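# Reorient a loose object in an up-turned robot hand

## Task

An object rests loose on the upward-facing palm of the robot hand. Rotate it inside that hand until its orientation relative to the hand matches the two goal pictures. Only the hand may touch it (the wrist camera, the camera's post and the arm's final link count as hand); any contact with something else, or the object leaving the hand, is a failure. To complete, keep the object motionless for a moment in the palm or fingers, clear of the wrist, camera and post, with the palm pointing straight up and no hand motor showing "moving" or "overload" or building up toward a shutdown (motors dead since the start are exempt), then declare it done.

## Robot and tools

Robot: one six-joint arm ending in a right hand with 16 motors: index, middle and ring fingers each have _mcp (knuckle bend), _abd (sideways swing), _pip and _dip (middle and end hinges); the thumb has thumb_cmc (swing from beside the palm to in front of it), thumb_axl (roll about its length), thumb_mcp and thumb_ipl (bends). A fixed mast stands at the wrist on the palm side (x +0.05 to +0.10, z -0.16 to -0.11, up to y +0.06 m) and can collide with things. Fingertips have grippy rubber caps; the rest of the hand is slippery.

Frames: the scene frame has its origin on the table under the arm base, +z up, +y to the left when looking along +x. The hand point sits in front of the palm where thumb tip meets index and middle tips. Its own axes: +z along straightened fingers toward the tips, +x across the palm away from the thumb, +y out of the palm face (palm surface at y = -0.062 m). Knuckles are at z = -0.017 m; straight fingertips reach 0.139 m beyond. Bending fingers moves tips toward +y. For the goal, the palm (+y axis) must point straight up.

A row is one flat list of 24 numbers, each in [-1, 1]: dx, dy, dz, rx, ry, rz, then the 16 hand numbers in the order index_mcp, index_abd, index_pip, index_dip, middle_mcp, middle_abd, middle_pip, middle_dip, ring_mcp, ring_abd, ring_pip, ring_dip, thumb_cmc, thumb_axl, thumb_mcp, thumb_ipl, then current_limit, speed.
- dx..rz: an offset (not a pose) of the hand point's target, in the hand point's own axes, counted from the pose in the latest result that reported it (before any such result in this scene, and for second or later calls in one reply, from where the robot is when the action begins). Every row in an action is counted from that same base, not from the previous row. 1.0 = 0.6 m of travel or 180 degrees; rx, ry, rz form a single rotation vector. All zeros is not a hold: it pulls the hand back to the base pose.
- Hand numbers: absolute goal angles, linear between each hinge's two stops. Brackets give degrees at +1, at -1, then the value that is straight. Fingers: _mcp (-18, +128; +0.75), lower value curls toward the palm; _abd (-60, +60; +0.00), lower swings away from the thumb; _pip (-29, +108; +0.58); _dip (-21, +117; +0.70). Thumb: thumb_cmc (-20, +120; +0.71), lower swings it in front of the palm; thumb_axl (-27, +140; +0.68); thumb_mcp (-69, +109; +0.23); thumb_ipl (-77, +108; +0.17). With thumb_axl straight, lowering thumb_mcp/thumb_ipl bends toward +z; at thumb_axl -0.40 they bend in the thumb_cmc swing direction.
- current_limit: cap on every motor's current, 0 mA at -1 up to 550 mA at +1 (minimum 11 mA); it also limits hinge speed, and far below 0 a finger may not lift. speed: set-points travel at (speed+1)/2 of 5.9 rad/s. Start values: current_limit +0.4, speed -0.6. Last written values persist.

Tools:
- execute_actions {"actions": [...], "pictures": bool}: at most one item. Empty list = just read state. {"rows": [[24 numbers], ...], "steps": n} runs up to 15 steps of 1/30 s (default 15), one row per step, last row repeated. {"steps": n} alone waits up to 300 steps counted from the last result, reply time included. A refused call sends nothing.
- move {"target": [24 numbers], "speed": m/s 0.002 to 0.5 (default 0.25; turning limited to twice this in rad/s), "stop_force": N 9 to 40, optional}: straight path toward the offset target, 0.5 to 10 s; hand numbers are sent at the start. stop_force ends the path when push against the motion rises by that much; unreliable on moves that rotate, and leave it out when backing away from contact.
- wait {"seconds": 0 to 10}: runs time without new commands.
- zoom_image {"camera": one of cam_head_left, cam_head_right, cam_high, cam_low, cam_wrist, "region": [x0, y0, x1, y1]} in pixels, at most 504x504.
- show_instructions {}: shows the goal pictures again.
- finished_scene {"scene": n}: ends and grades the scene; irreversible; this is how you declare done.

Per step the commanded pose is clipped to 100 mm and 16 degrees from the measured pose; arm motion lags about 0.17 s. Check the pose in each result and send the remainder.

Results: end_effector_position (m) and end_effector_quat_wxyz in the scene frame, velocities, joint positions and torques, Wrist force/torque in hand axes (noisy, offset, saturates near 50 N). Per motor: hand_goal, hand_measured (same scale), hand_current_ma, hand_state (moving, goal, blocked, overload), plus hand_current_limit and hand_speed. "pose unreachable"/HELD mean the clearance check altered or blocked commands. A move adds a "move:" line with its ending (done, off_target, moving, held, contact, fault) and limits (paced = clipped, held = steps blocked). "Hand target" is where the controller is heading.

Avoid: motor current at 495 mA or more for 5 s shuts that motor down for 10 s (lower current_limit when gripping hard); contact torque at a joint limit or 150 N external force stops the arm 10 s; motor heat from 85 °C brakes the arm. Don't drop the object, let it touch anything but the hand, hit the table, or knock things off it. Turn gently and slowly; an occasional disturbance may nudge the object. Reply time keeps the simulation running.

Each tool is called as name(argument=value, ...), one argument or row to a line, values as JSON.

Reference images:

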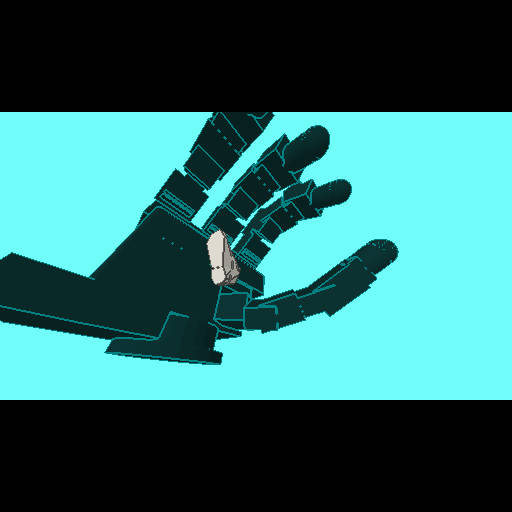

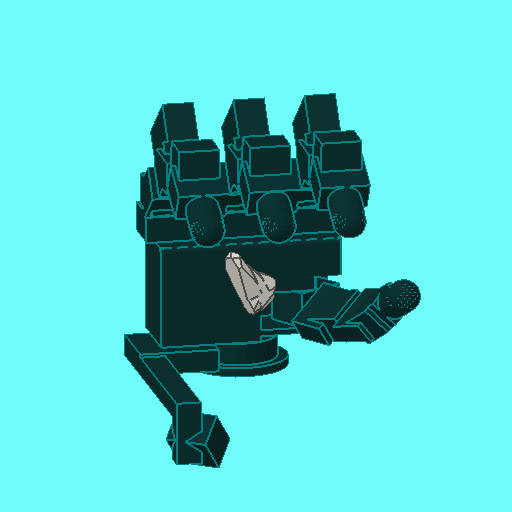

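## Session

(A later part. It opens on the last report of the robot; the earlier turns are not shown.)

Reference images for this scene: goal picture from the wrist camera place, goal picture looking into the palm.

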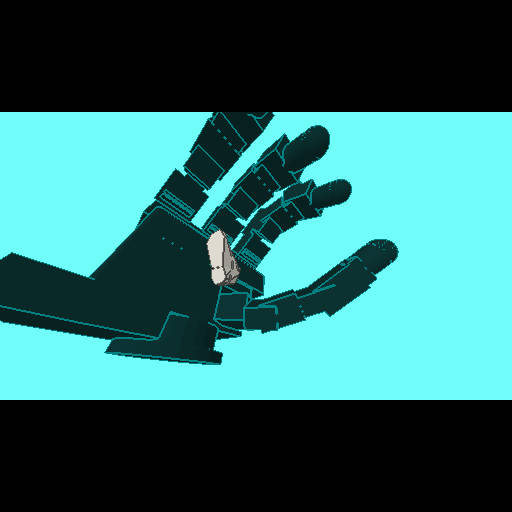

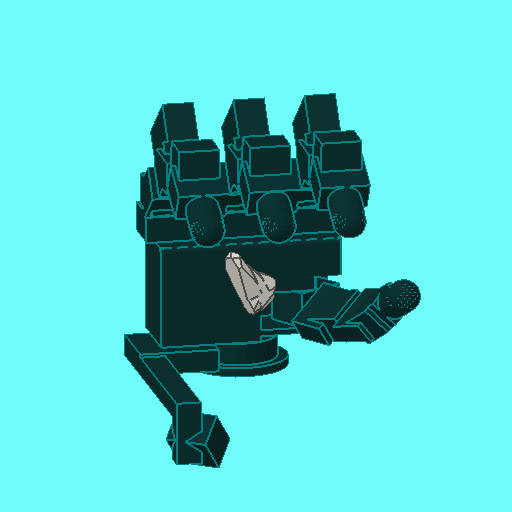

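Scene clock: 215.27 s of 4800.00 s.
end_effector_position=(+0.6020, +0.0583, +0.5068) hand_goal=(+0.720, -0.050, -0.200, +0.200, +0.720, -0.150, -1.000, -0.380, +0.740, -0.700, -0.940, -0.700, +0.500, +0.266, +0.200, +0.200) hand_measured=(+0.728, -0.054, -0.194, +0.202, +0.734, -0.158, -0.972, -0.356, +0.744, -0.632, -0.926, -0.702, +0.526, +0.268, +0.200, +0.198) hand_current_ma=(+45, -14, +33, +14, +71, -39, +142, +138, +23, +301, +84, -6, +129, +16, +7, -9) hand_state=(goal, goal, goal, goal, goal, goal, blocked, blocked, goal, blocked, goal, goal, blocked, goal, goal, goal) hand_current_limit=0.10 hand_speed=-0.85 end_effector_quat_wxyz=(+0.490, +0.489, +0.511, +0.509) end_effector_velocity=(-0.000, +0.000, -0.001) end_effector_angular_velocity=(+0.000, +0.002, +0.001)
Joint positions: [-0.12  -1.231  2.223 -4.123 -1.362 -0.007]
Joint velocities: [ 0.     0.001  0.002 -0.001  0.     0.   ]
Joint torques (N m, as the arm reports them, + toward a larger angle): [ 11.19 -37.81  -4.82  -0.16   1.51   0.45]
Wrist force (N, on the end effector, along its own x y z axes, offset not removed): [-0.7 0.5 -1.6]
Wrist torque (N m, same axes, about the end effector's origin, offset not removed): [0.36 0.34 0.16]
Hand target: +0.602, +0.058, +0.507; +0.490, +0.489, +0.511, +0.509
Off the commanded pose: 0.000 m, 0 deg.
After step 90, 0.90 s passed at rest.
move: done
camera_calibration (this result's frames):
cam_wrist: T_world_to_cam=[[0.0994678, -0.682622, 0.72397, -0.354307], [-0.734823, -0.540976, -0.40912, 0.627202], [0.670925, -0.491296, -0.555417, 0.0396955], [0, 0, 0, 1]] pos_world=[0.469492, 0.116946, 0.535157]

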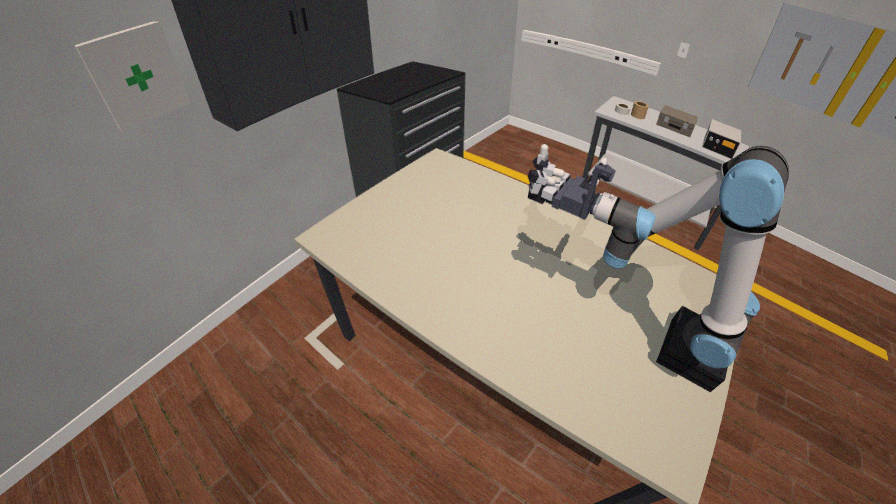

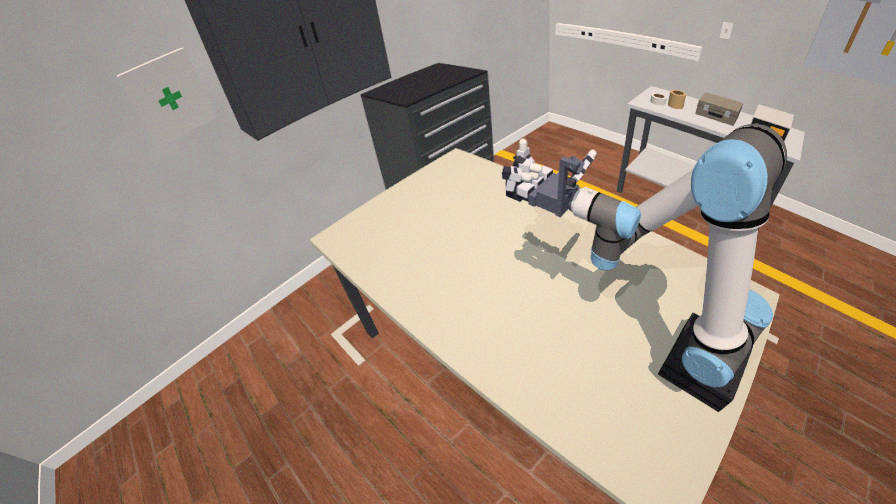

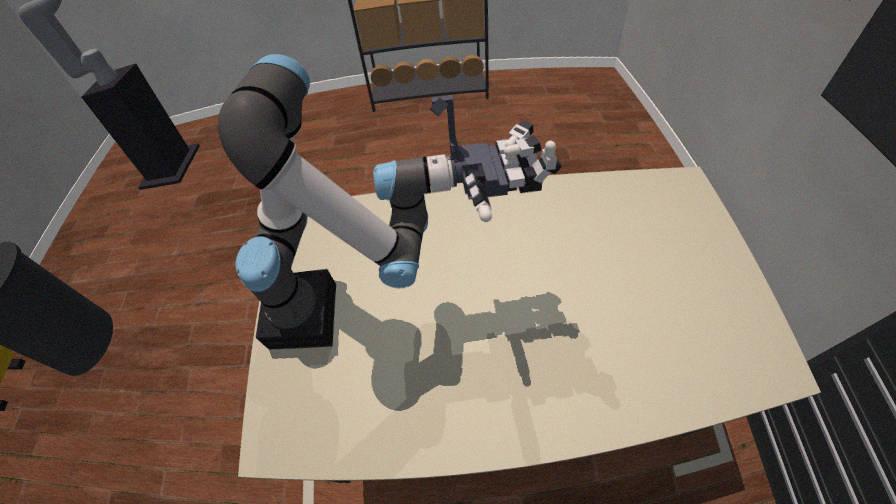

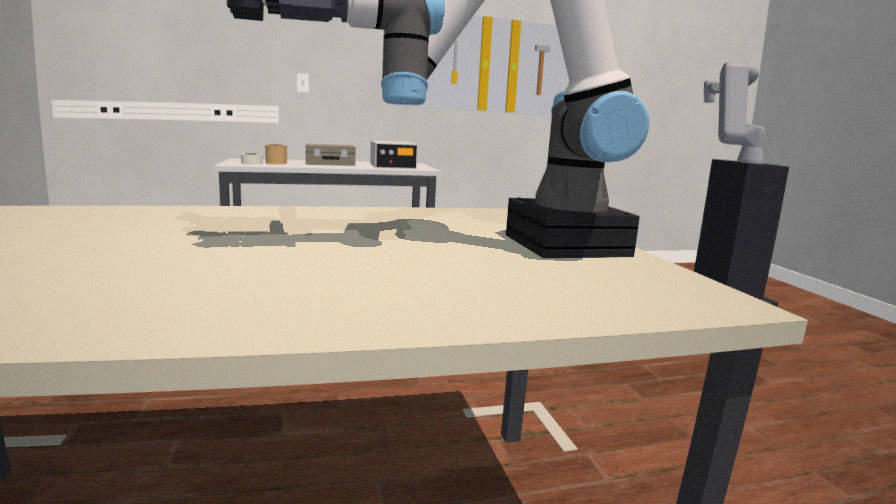

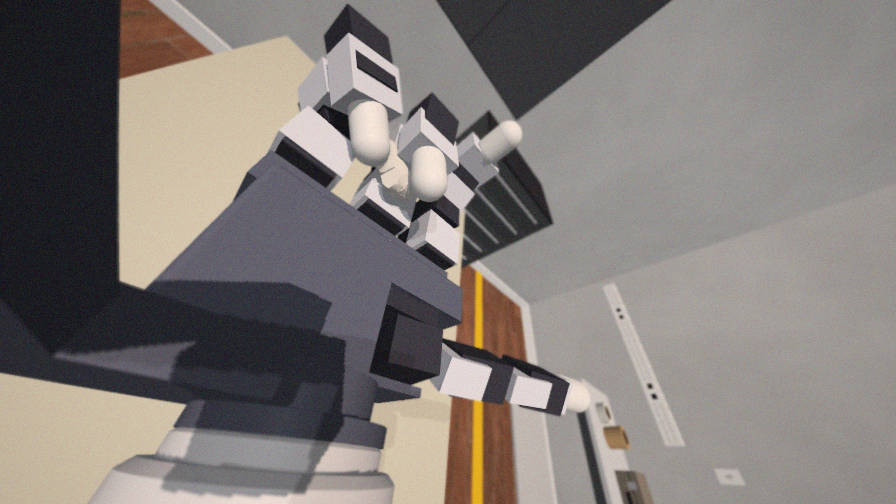

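move(
  target=[0,0,0,0,0,0, 0.72,-0.05,-0.2,0.2, 0.72,-0.15,-1,-0.38, 0.74,0.1,-0.94,-0.7, 0.5,0.266,0.2,0.2, 0.1,-0.7],
)

zoom_image(
  camera="cam_wrist",
  region=[320, 90, 460, 230],
)

zoom_image(
  camera="cam_head_left",
  region=[520, 150, 590, 220],
)

Scene clock: 219.33 s of 4800.00 s.
end_effector_position=(+0.6020, +0.0583, +0.5068) hand_goal=(+0.720, -0.050, -0.200, +0.200, +0.720, -0.150, -1.000, -0.380, +0.740, +0.100, -0.940, -0.700, +0.500, +0.266, +0.200, +0.200) hand_measured=(+0.728, -0.054, -0.194, +0.202, +0.734, -0.158, -0.972, -0.356, +0.746, +0.096, -0.938, -0.702, +0.526, +0.268, +0.200, +0.198) hand_current_ma=(+45, -14, +33, +14, +71, -39, +142, +138, +30, -16, +9, -6, +129, +16, +7, -9) hand_state=(goal, goal, goal, goal, goal, goal, blocked, blocked, goal, goal, goal, goal, blocked, goal, goal, goal) hand_current_limit=0.10 hand_speed=-0.70 end_effector_quat_wxyz=(+0.490, +0.489, +0.511, +0.509) end_effector_velocity=(+0.000, +0.000, +0.000) end_effector_angular_velocity=(-0.000, -0.000, +0.000)
Joint positions: [-0.12  -1.231  2.223 -4.123 -1.362 -0.007]
Joint velocities: [ 0.    -0.    -0.     0.001 -0.     0.   ]
Joint torques (N m, as the arm reports them, + toward a larger angle): [ 11.35 -38.39  -5.2   -0.08   1.56   0.4 ]
Wrist force (N, on the end effector, along its own x y z axes, offset not removed): [0.2 1.6 -0.1]
Wrist torque (N m, same axes, about the end effector's origin, offset not removed): [0.15 0.25 0.39]
Hand target: +0.602, +0.058, +0.507; +0.490, +0.489, +0.511, +0.509
Off the commanded pose: 0.000 m, 0 deg.
move: done
camera_calibration (this result's frames):
cam_wrist: T_world_to_cam=[[0.0994676, -0.682622, 0.72397, -0.354307], [-0.734823, -0.540976, -0.40912, 0.627202], [0.670925, -0.491296, -0.555416, 0.0396955], [0, 0, 0, 1]] pos_world=[0.469492, 0.116945, 0.535157]

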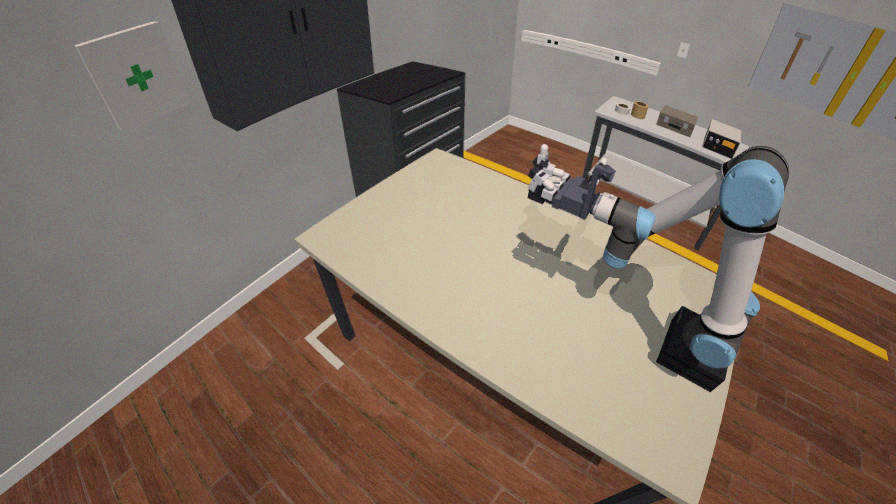

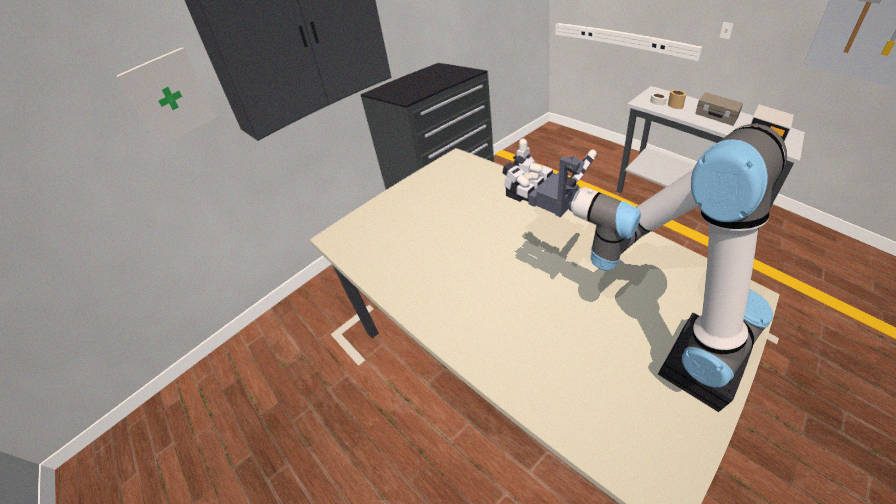

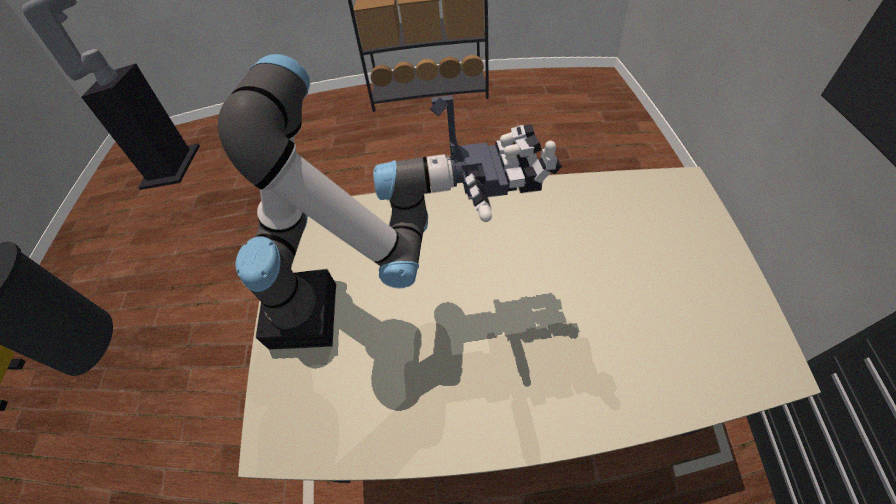

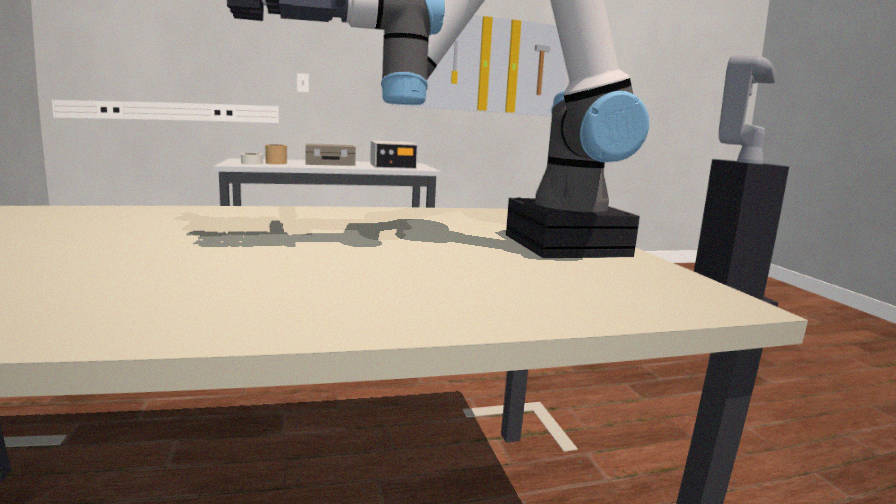

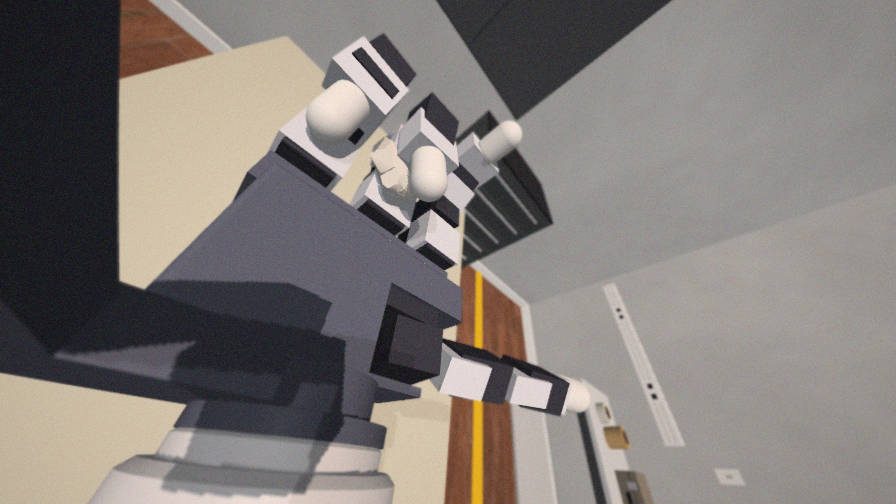

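Region (320, 90, 460, 230) of cam_wrist's 896x504 image, scaled by 3.600, with more detail than that image has.

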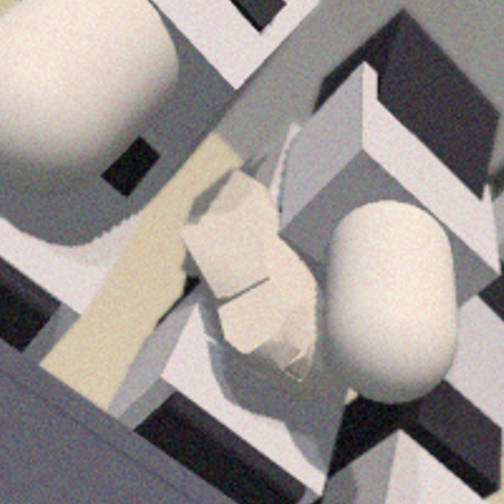

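Region (520, 150, 590, 220) of cam_head_left's 896x504 image, scaled by 7.200, with more detail than that image has.

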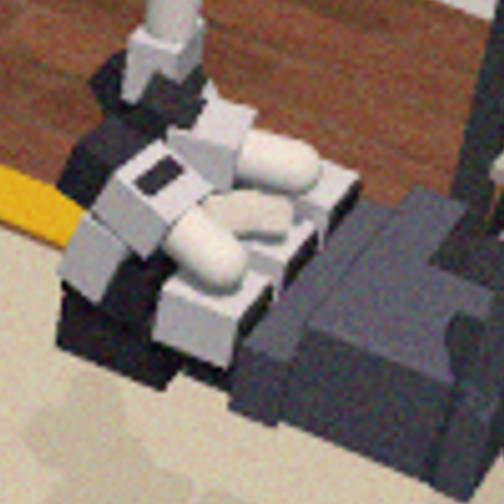

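move(
  target=[0,0,0,0,0,0, 0.72,-0.05,-0.2,0.2, 0.72,-0.15,-1,-0.38, 0.74,-0.1,0.5,0.6, 0.5,0.266,0.2,0.2, 0.1,-0.4],
)

zoom_image(
  camera="cam_head_right",
  region=[495, 145, 555, 205],
)

zoom_image(
  camera="cam_head_left",
  region=[520, 150, 580, 210],
)

zoom_image(
  camera="cam_wrist",
  region=[320, 90, 460, 230],
)

Scene clock: 237.53 s of 4800.00 s.
end_effector_position=(+0.6020, +0.0583, +0.5068) hand_goal=(+0.720, -0.050, -0.200, +0.200, +0.720, -0.150, -1.000, -0.380, +0.740, -0.100, +0.500, +0.600, +0.500, +0.266, +0.200, +0.200) hand_measured=(+0.728, -0.054, -0.194, +0.202, +0.734, -0.158, -0.972, -0.356, +0.750, -0.096, +0.500, +0.598, +0.526, +0.268, +0.200, +0.198) hand_current_ma=(+45, -14, +33, +14, +71, -39, +142, +138, +53, +15, +3, -12, +129, +16, +7, -9) hand_state=(goal, goal, goal, goal, goal, goal, blocked, blocked, goal, goal, goal, goal, blocked, goal, goal, goal) hand_current_limit=0.10 hand_speed=-0.40 end_effector_quat_wxyz=(+0.490, +0.489, +0.511, +0.509) end_effector_velocity=(-0.000, +0.000, -0.001) end_effector_angular_velocity=(+0.000, +0.002, +0.000)
Joint positions: [-0.12  -1.231  2.223 -4.123 -1.362 -0.007]
Joint velocities: [0.    0.    0.001 0.    0.    0.   ]
Joint torques (N m, as the arm reports them, + toward a larger angle): [ 11.15 -38.21  -5.16  -0.13   1.51   0.39]
Wrist force (N, on the end effector, along its own x y z axes, offset not removed): [-1.8 1.1 -0.4]
Wrist torque (N m, same axes, about the end effector's origin, offset not removed): [0.26 0.48 -0.01]
Hand target: +0.602, +0.058, +0.507; +0.490, +0.489, +0.511, +0.509
Off the commanded pose: 0.000 m, 0 deg.
After step 90, 13.40 s passed at rest.
move: done
camera_calibration (this result's frames):
cam_wrist: T_world_to_cam=[[0.099468, -0.682622, 0.72397, -0.354307], [-0.734823, -0.540976, -0.40912, 0.627202], [0.670925, -0.491296, -0.555417, 0.0396956], [0, 0, 0, 1]] pos_world=[0.469492, 0.116946, 0.535157]

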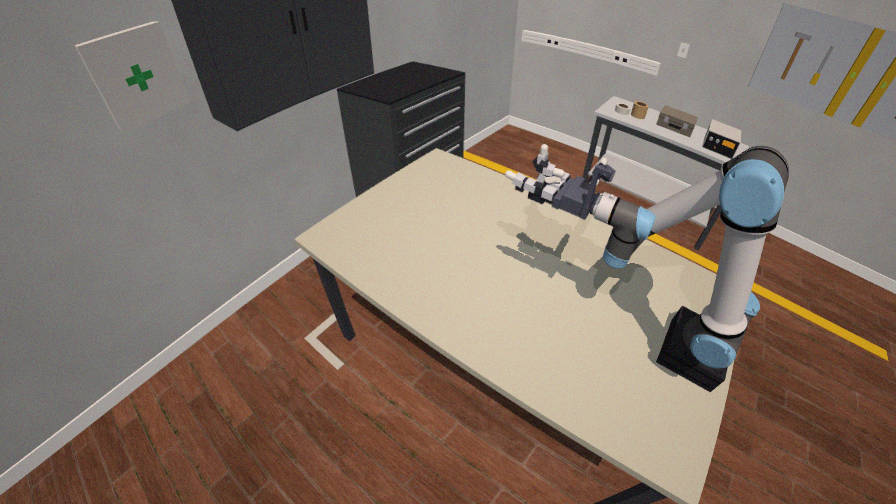

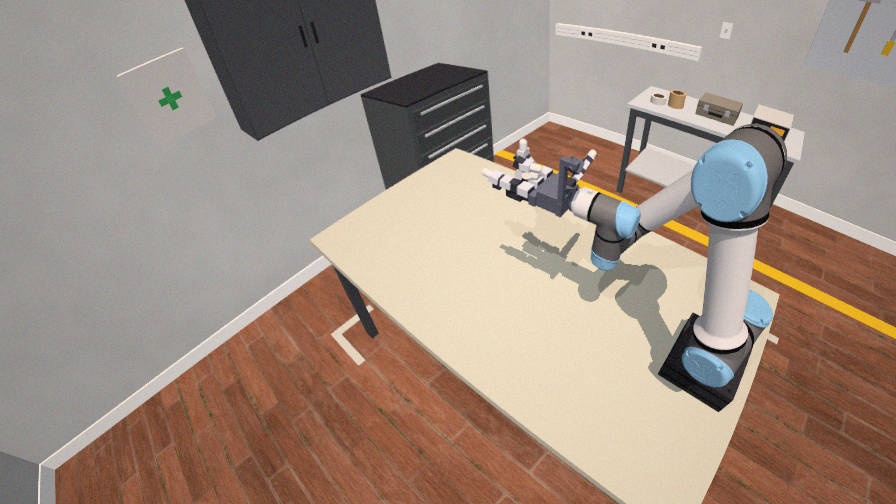

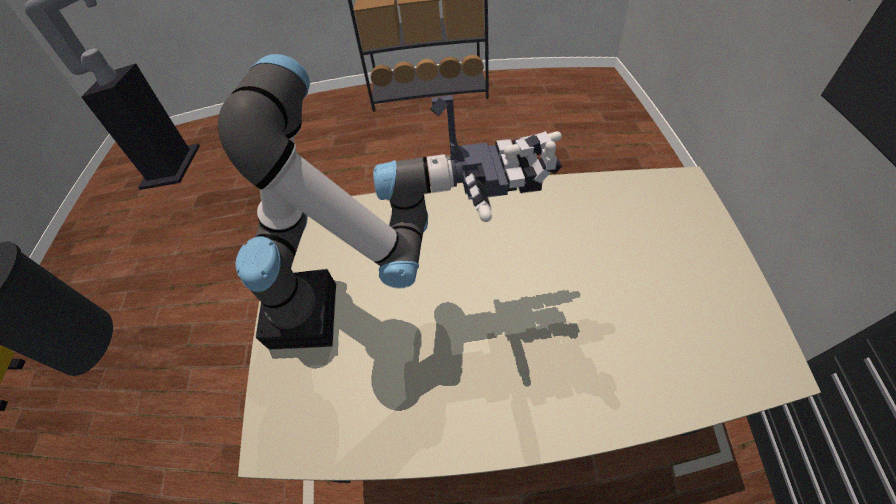

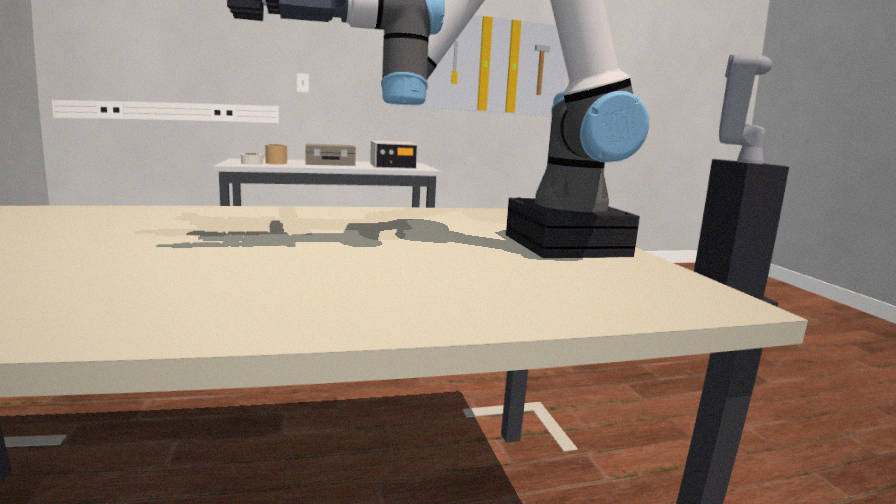

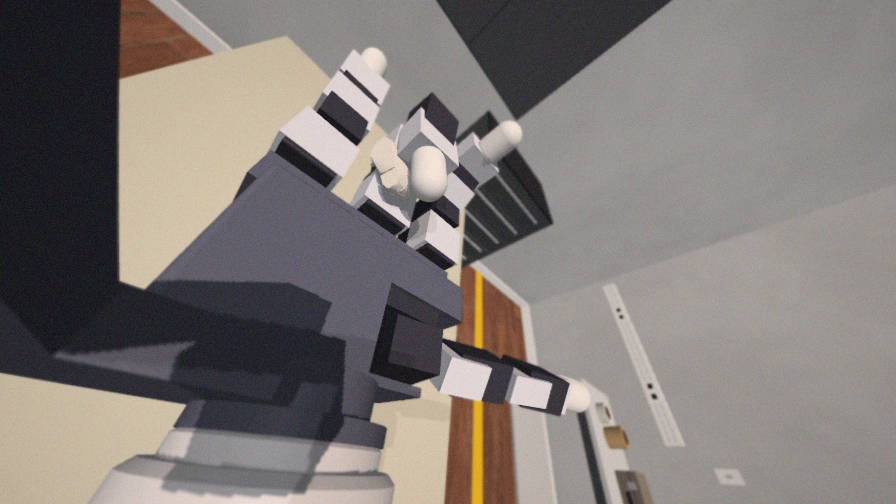

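Region (495, 145, 555, 205) of cam_head_right's 896x504 image, scaled by 8.400, with more detail than that image has.

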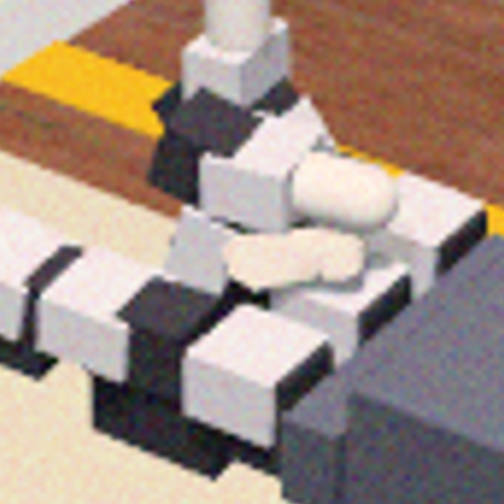

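Region (520, 150, 580, 210) of cam_head_left's 896x504 image, scaled by 8.400, with more detail than that image has.

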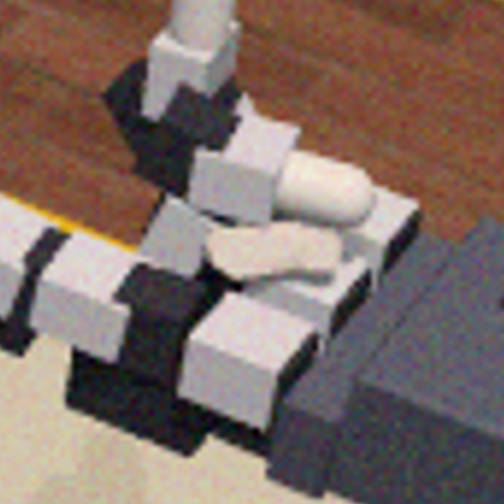

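Region (320, 90, 460, 230) of cam_wrist's 896x504 image, scaled by 3.600, with more detail than that image has.

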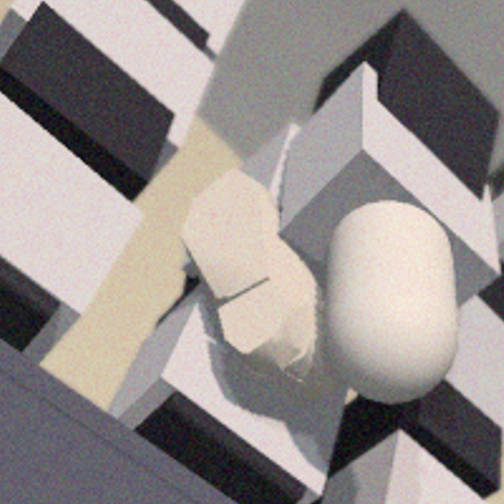

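show_instructions(
)

Reference images for this scene: goal picture from the wrist camera place, goal picture looking into the palm.

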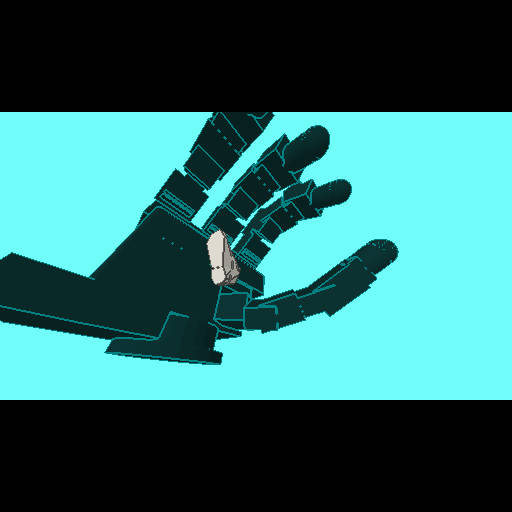

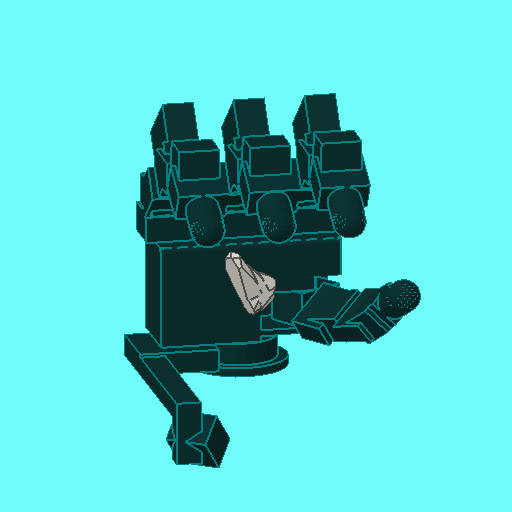

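move(
  target=[0,0,0,0,0,0, 0.72,-0.05,-0.2,0.2, 0.61,-0.15,-1,-0.38, 0.74,-0.1,0.5,0.6, 0.5,0.266,0.2,0.2, 0.1,-0.85],
)

zoom_image(
  camera="cam_wrist",
  region=[320, 90, 460, 230],
)

zoom_image(
  camera="cam_head_left",
  region=[520, 150, 580, 210],
)

Scene clock: 262.57 s of 4800.00 s.
end_effector_position=(+0.6020, +0.0583, +0.5068) hand_goal=(+0.720, -0.050, -0.200, +0.200, +0.610, -0.150, -1.000, -0.380, +0.740, -0.100, +0.500, +0.600, +0.500, +0.266, +0.200, +0.200) hand_measured=(+0.728, -0.054, -0.194, +0.202, +0.630, -0.158, -0.972, -0.356, +0.750, -0.096, +0.500, +0.598, +0.526, +0.268, +0.200, +0.198) hand_current_ma=(+45, -14, +33, +14, +104, -39, +142, +138, +53, +15, +3, -12, +129, +16, +7, -9) hand_state=(goal, goal, goal, goal, goal, goal, blocked, blocked, goal, goal, goal, goal, blocked, goal, goal, goal) hand_current_limit=0.10 hand_speed=-0.85 end_effector_quat_wxyz=(+0.490, +0.489, +0.511, +0.509) end_effector_velocity=(-0.000, -0.000, +0.000) end_effector_angular_velocity=(-0.000, -0.001, -0.000)
Joint positions: [-0.12  -1.231  2.223 -4.123 -1.362 -0.007]
Joint velocities: [-0. -0. -0. -0.  0.  0.]
Joint torques (N m, as the arm reports them, + toward a larger angle): [ 10.67 -38.24  -5.33  -0.16   1.36   0.42]
Wrist force (N, on the end effector, along its own x y z axes, offset not removed): [1.3 -0.1 1.8]
Wrist torque (N m, same axes, about the end effector's origin, offset not removed): [-0.26 0.09 0.36]
Hand target: +0.602, +0.058, +0.507; +0.490, +0.489, +0.511, +0.509
Off the commanded pose: 0.000 m, 0 deg.
After step 90, 21.33 s passed at rest.
move: done
camera_calibration (this result's frames):
cam_wrist: T_world_to_cam=[[0.0994682, -0.682622, 0.72397, -0.354308], [-0.734823, -0.540976, -0.40912, 0.627202], [0.670925, -0.491296, -0.555417, 0.0396956], [0, 0, 0, 1]] pos_world=[0.469493, 0.116945, 0.535157]

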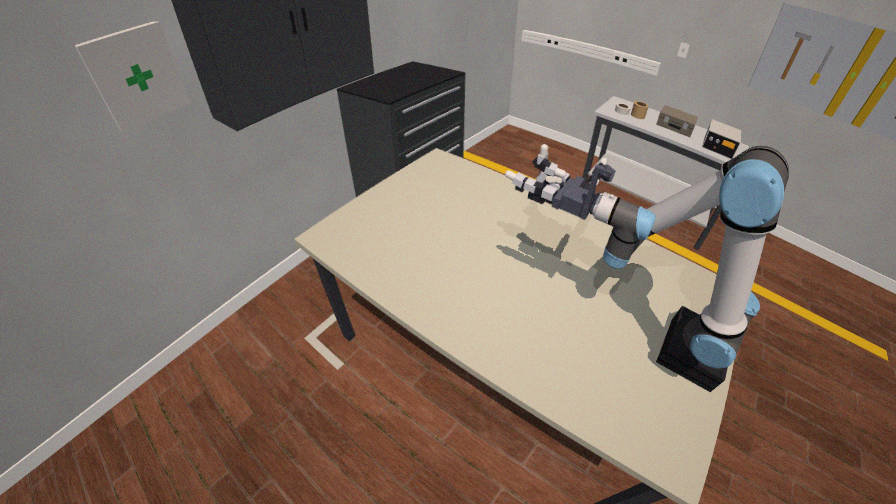

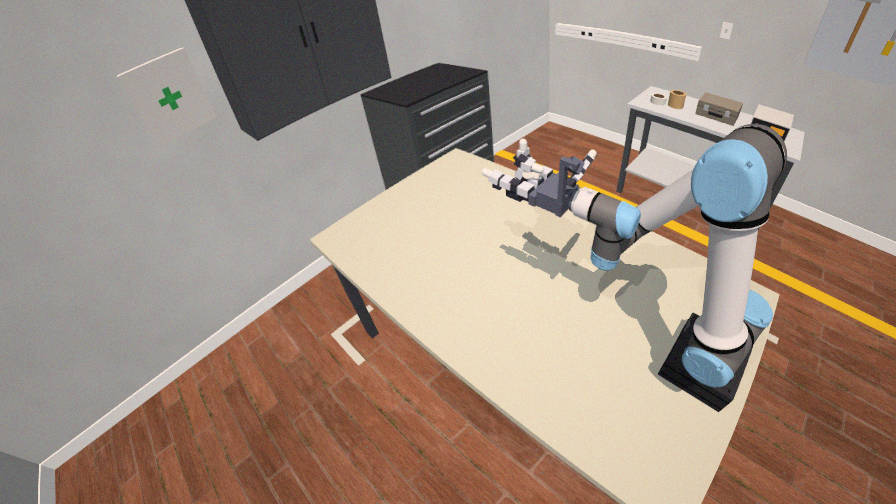

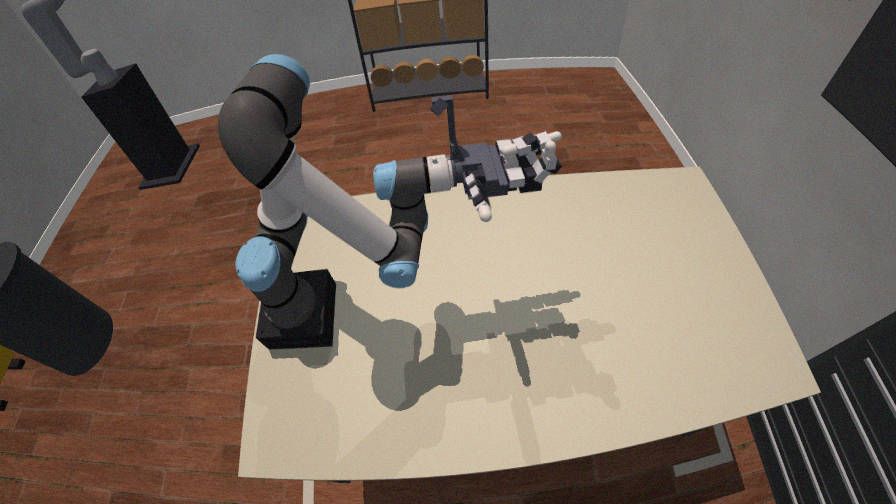

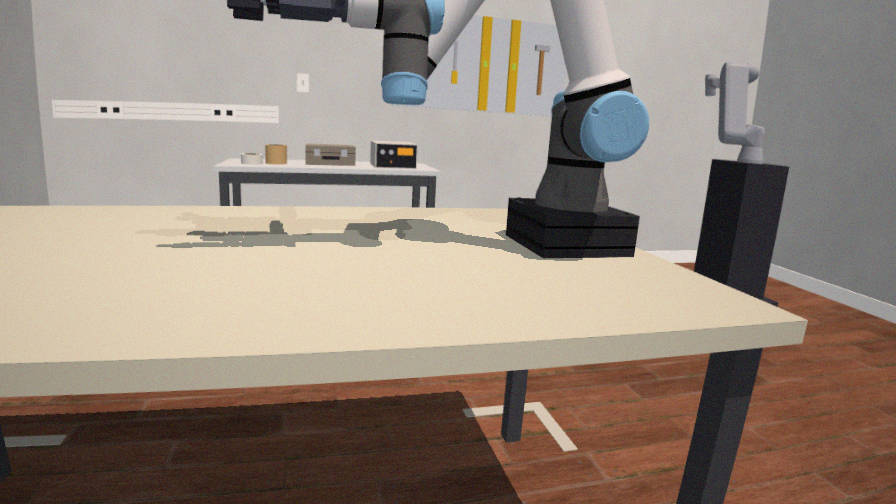

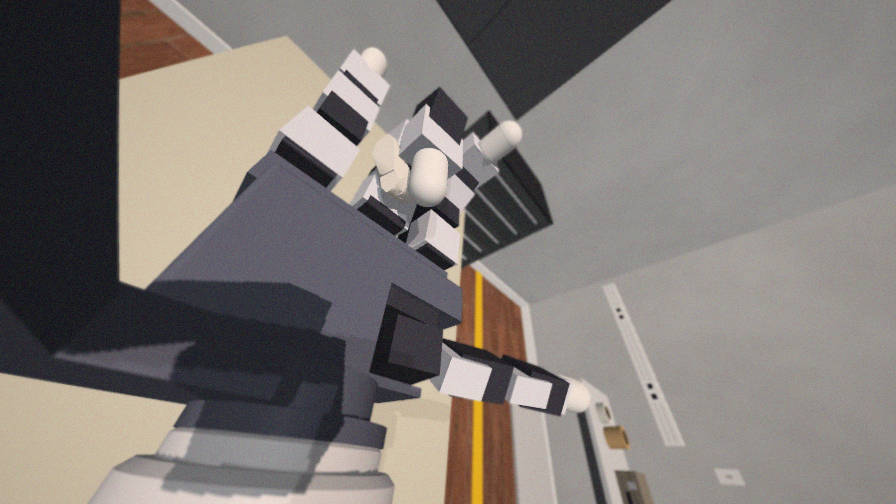

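Region (320, 90, 460, 230) of cam_wrist's 896x504 image, scaled by 3.600, with more detail than that image has.

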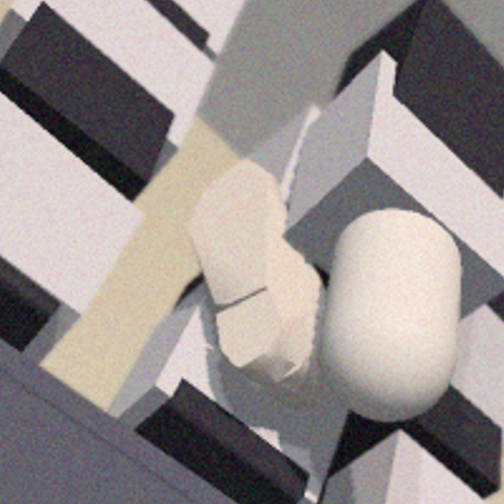

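Region (520, 150, 580, 210) of cam_head_left's 896x504 image, scaled by 8.400, with more detail than that image has.

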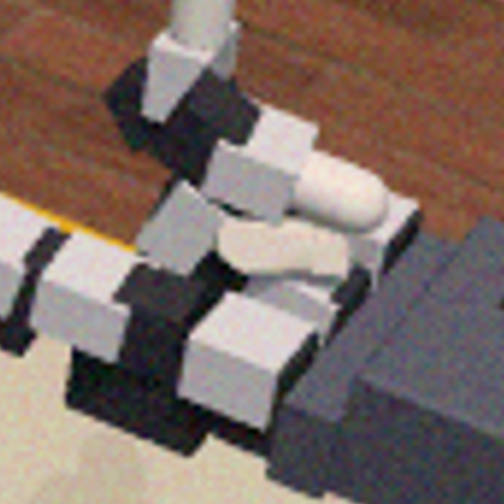

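finished_scene(
  scene=1,
)

The scene is finished: the task was done.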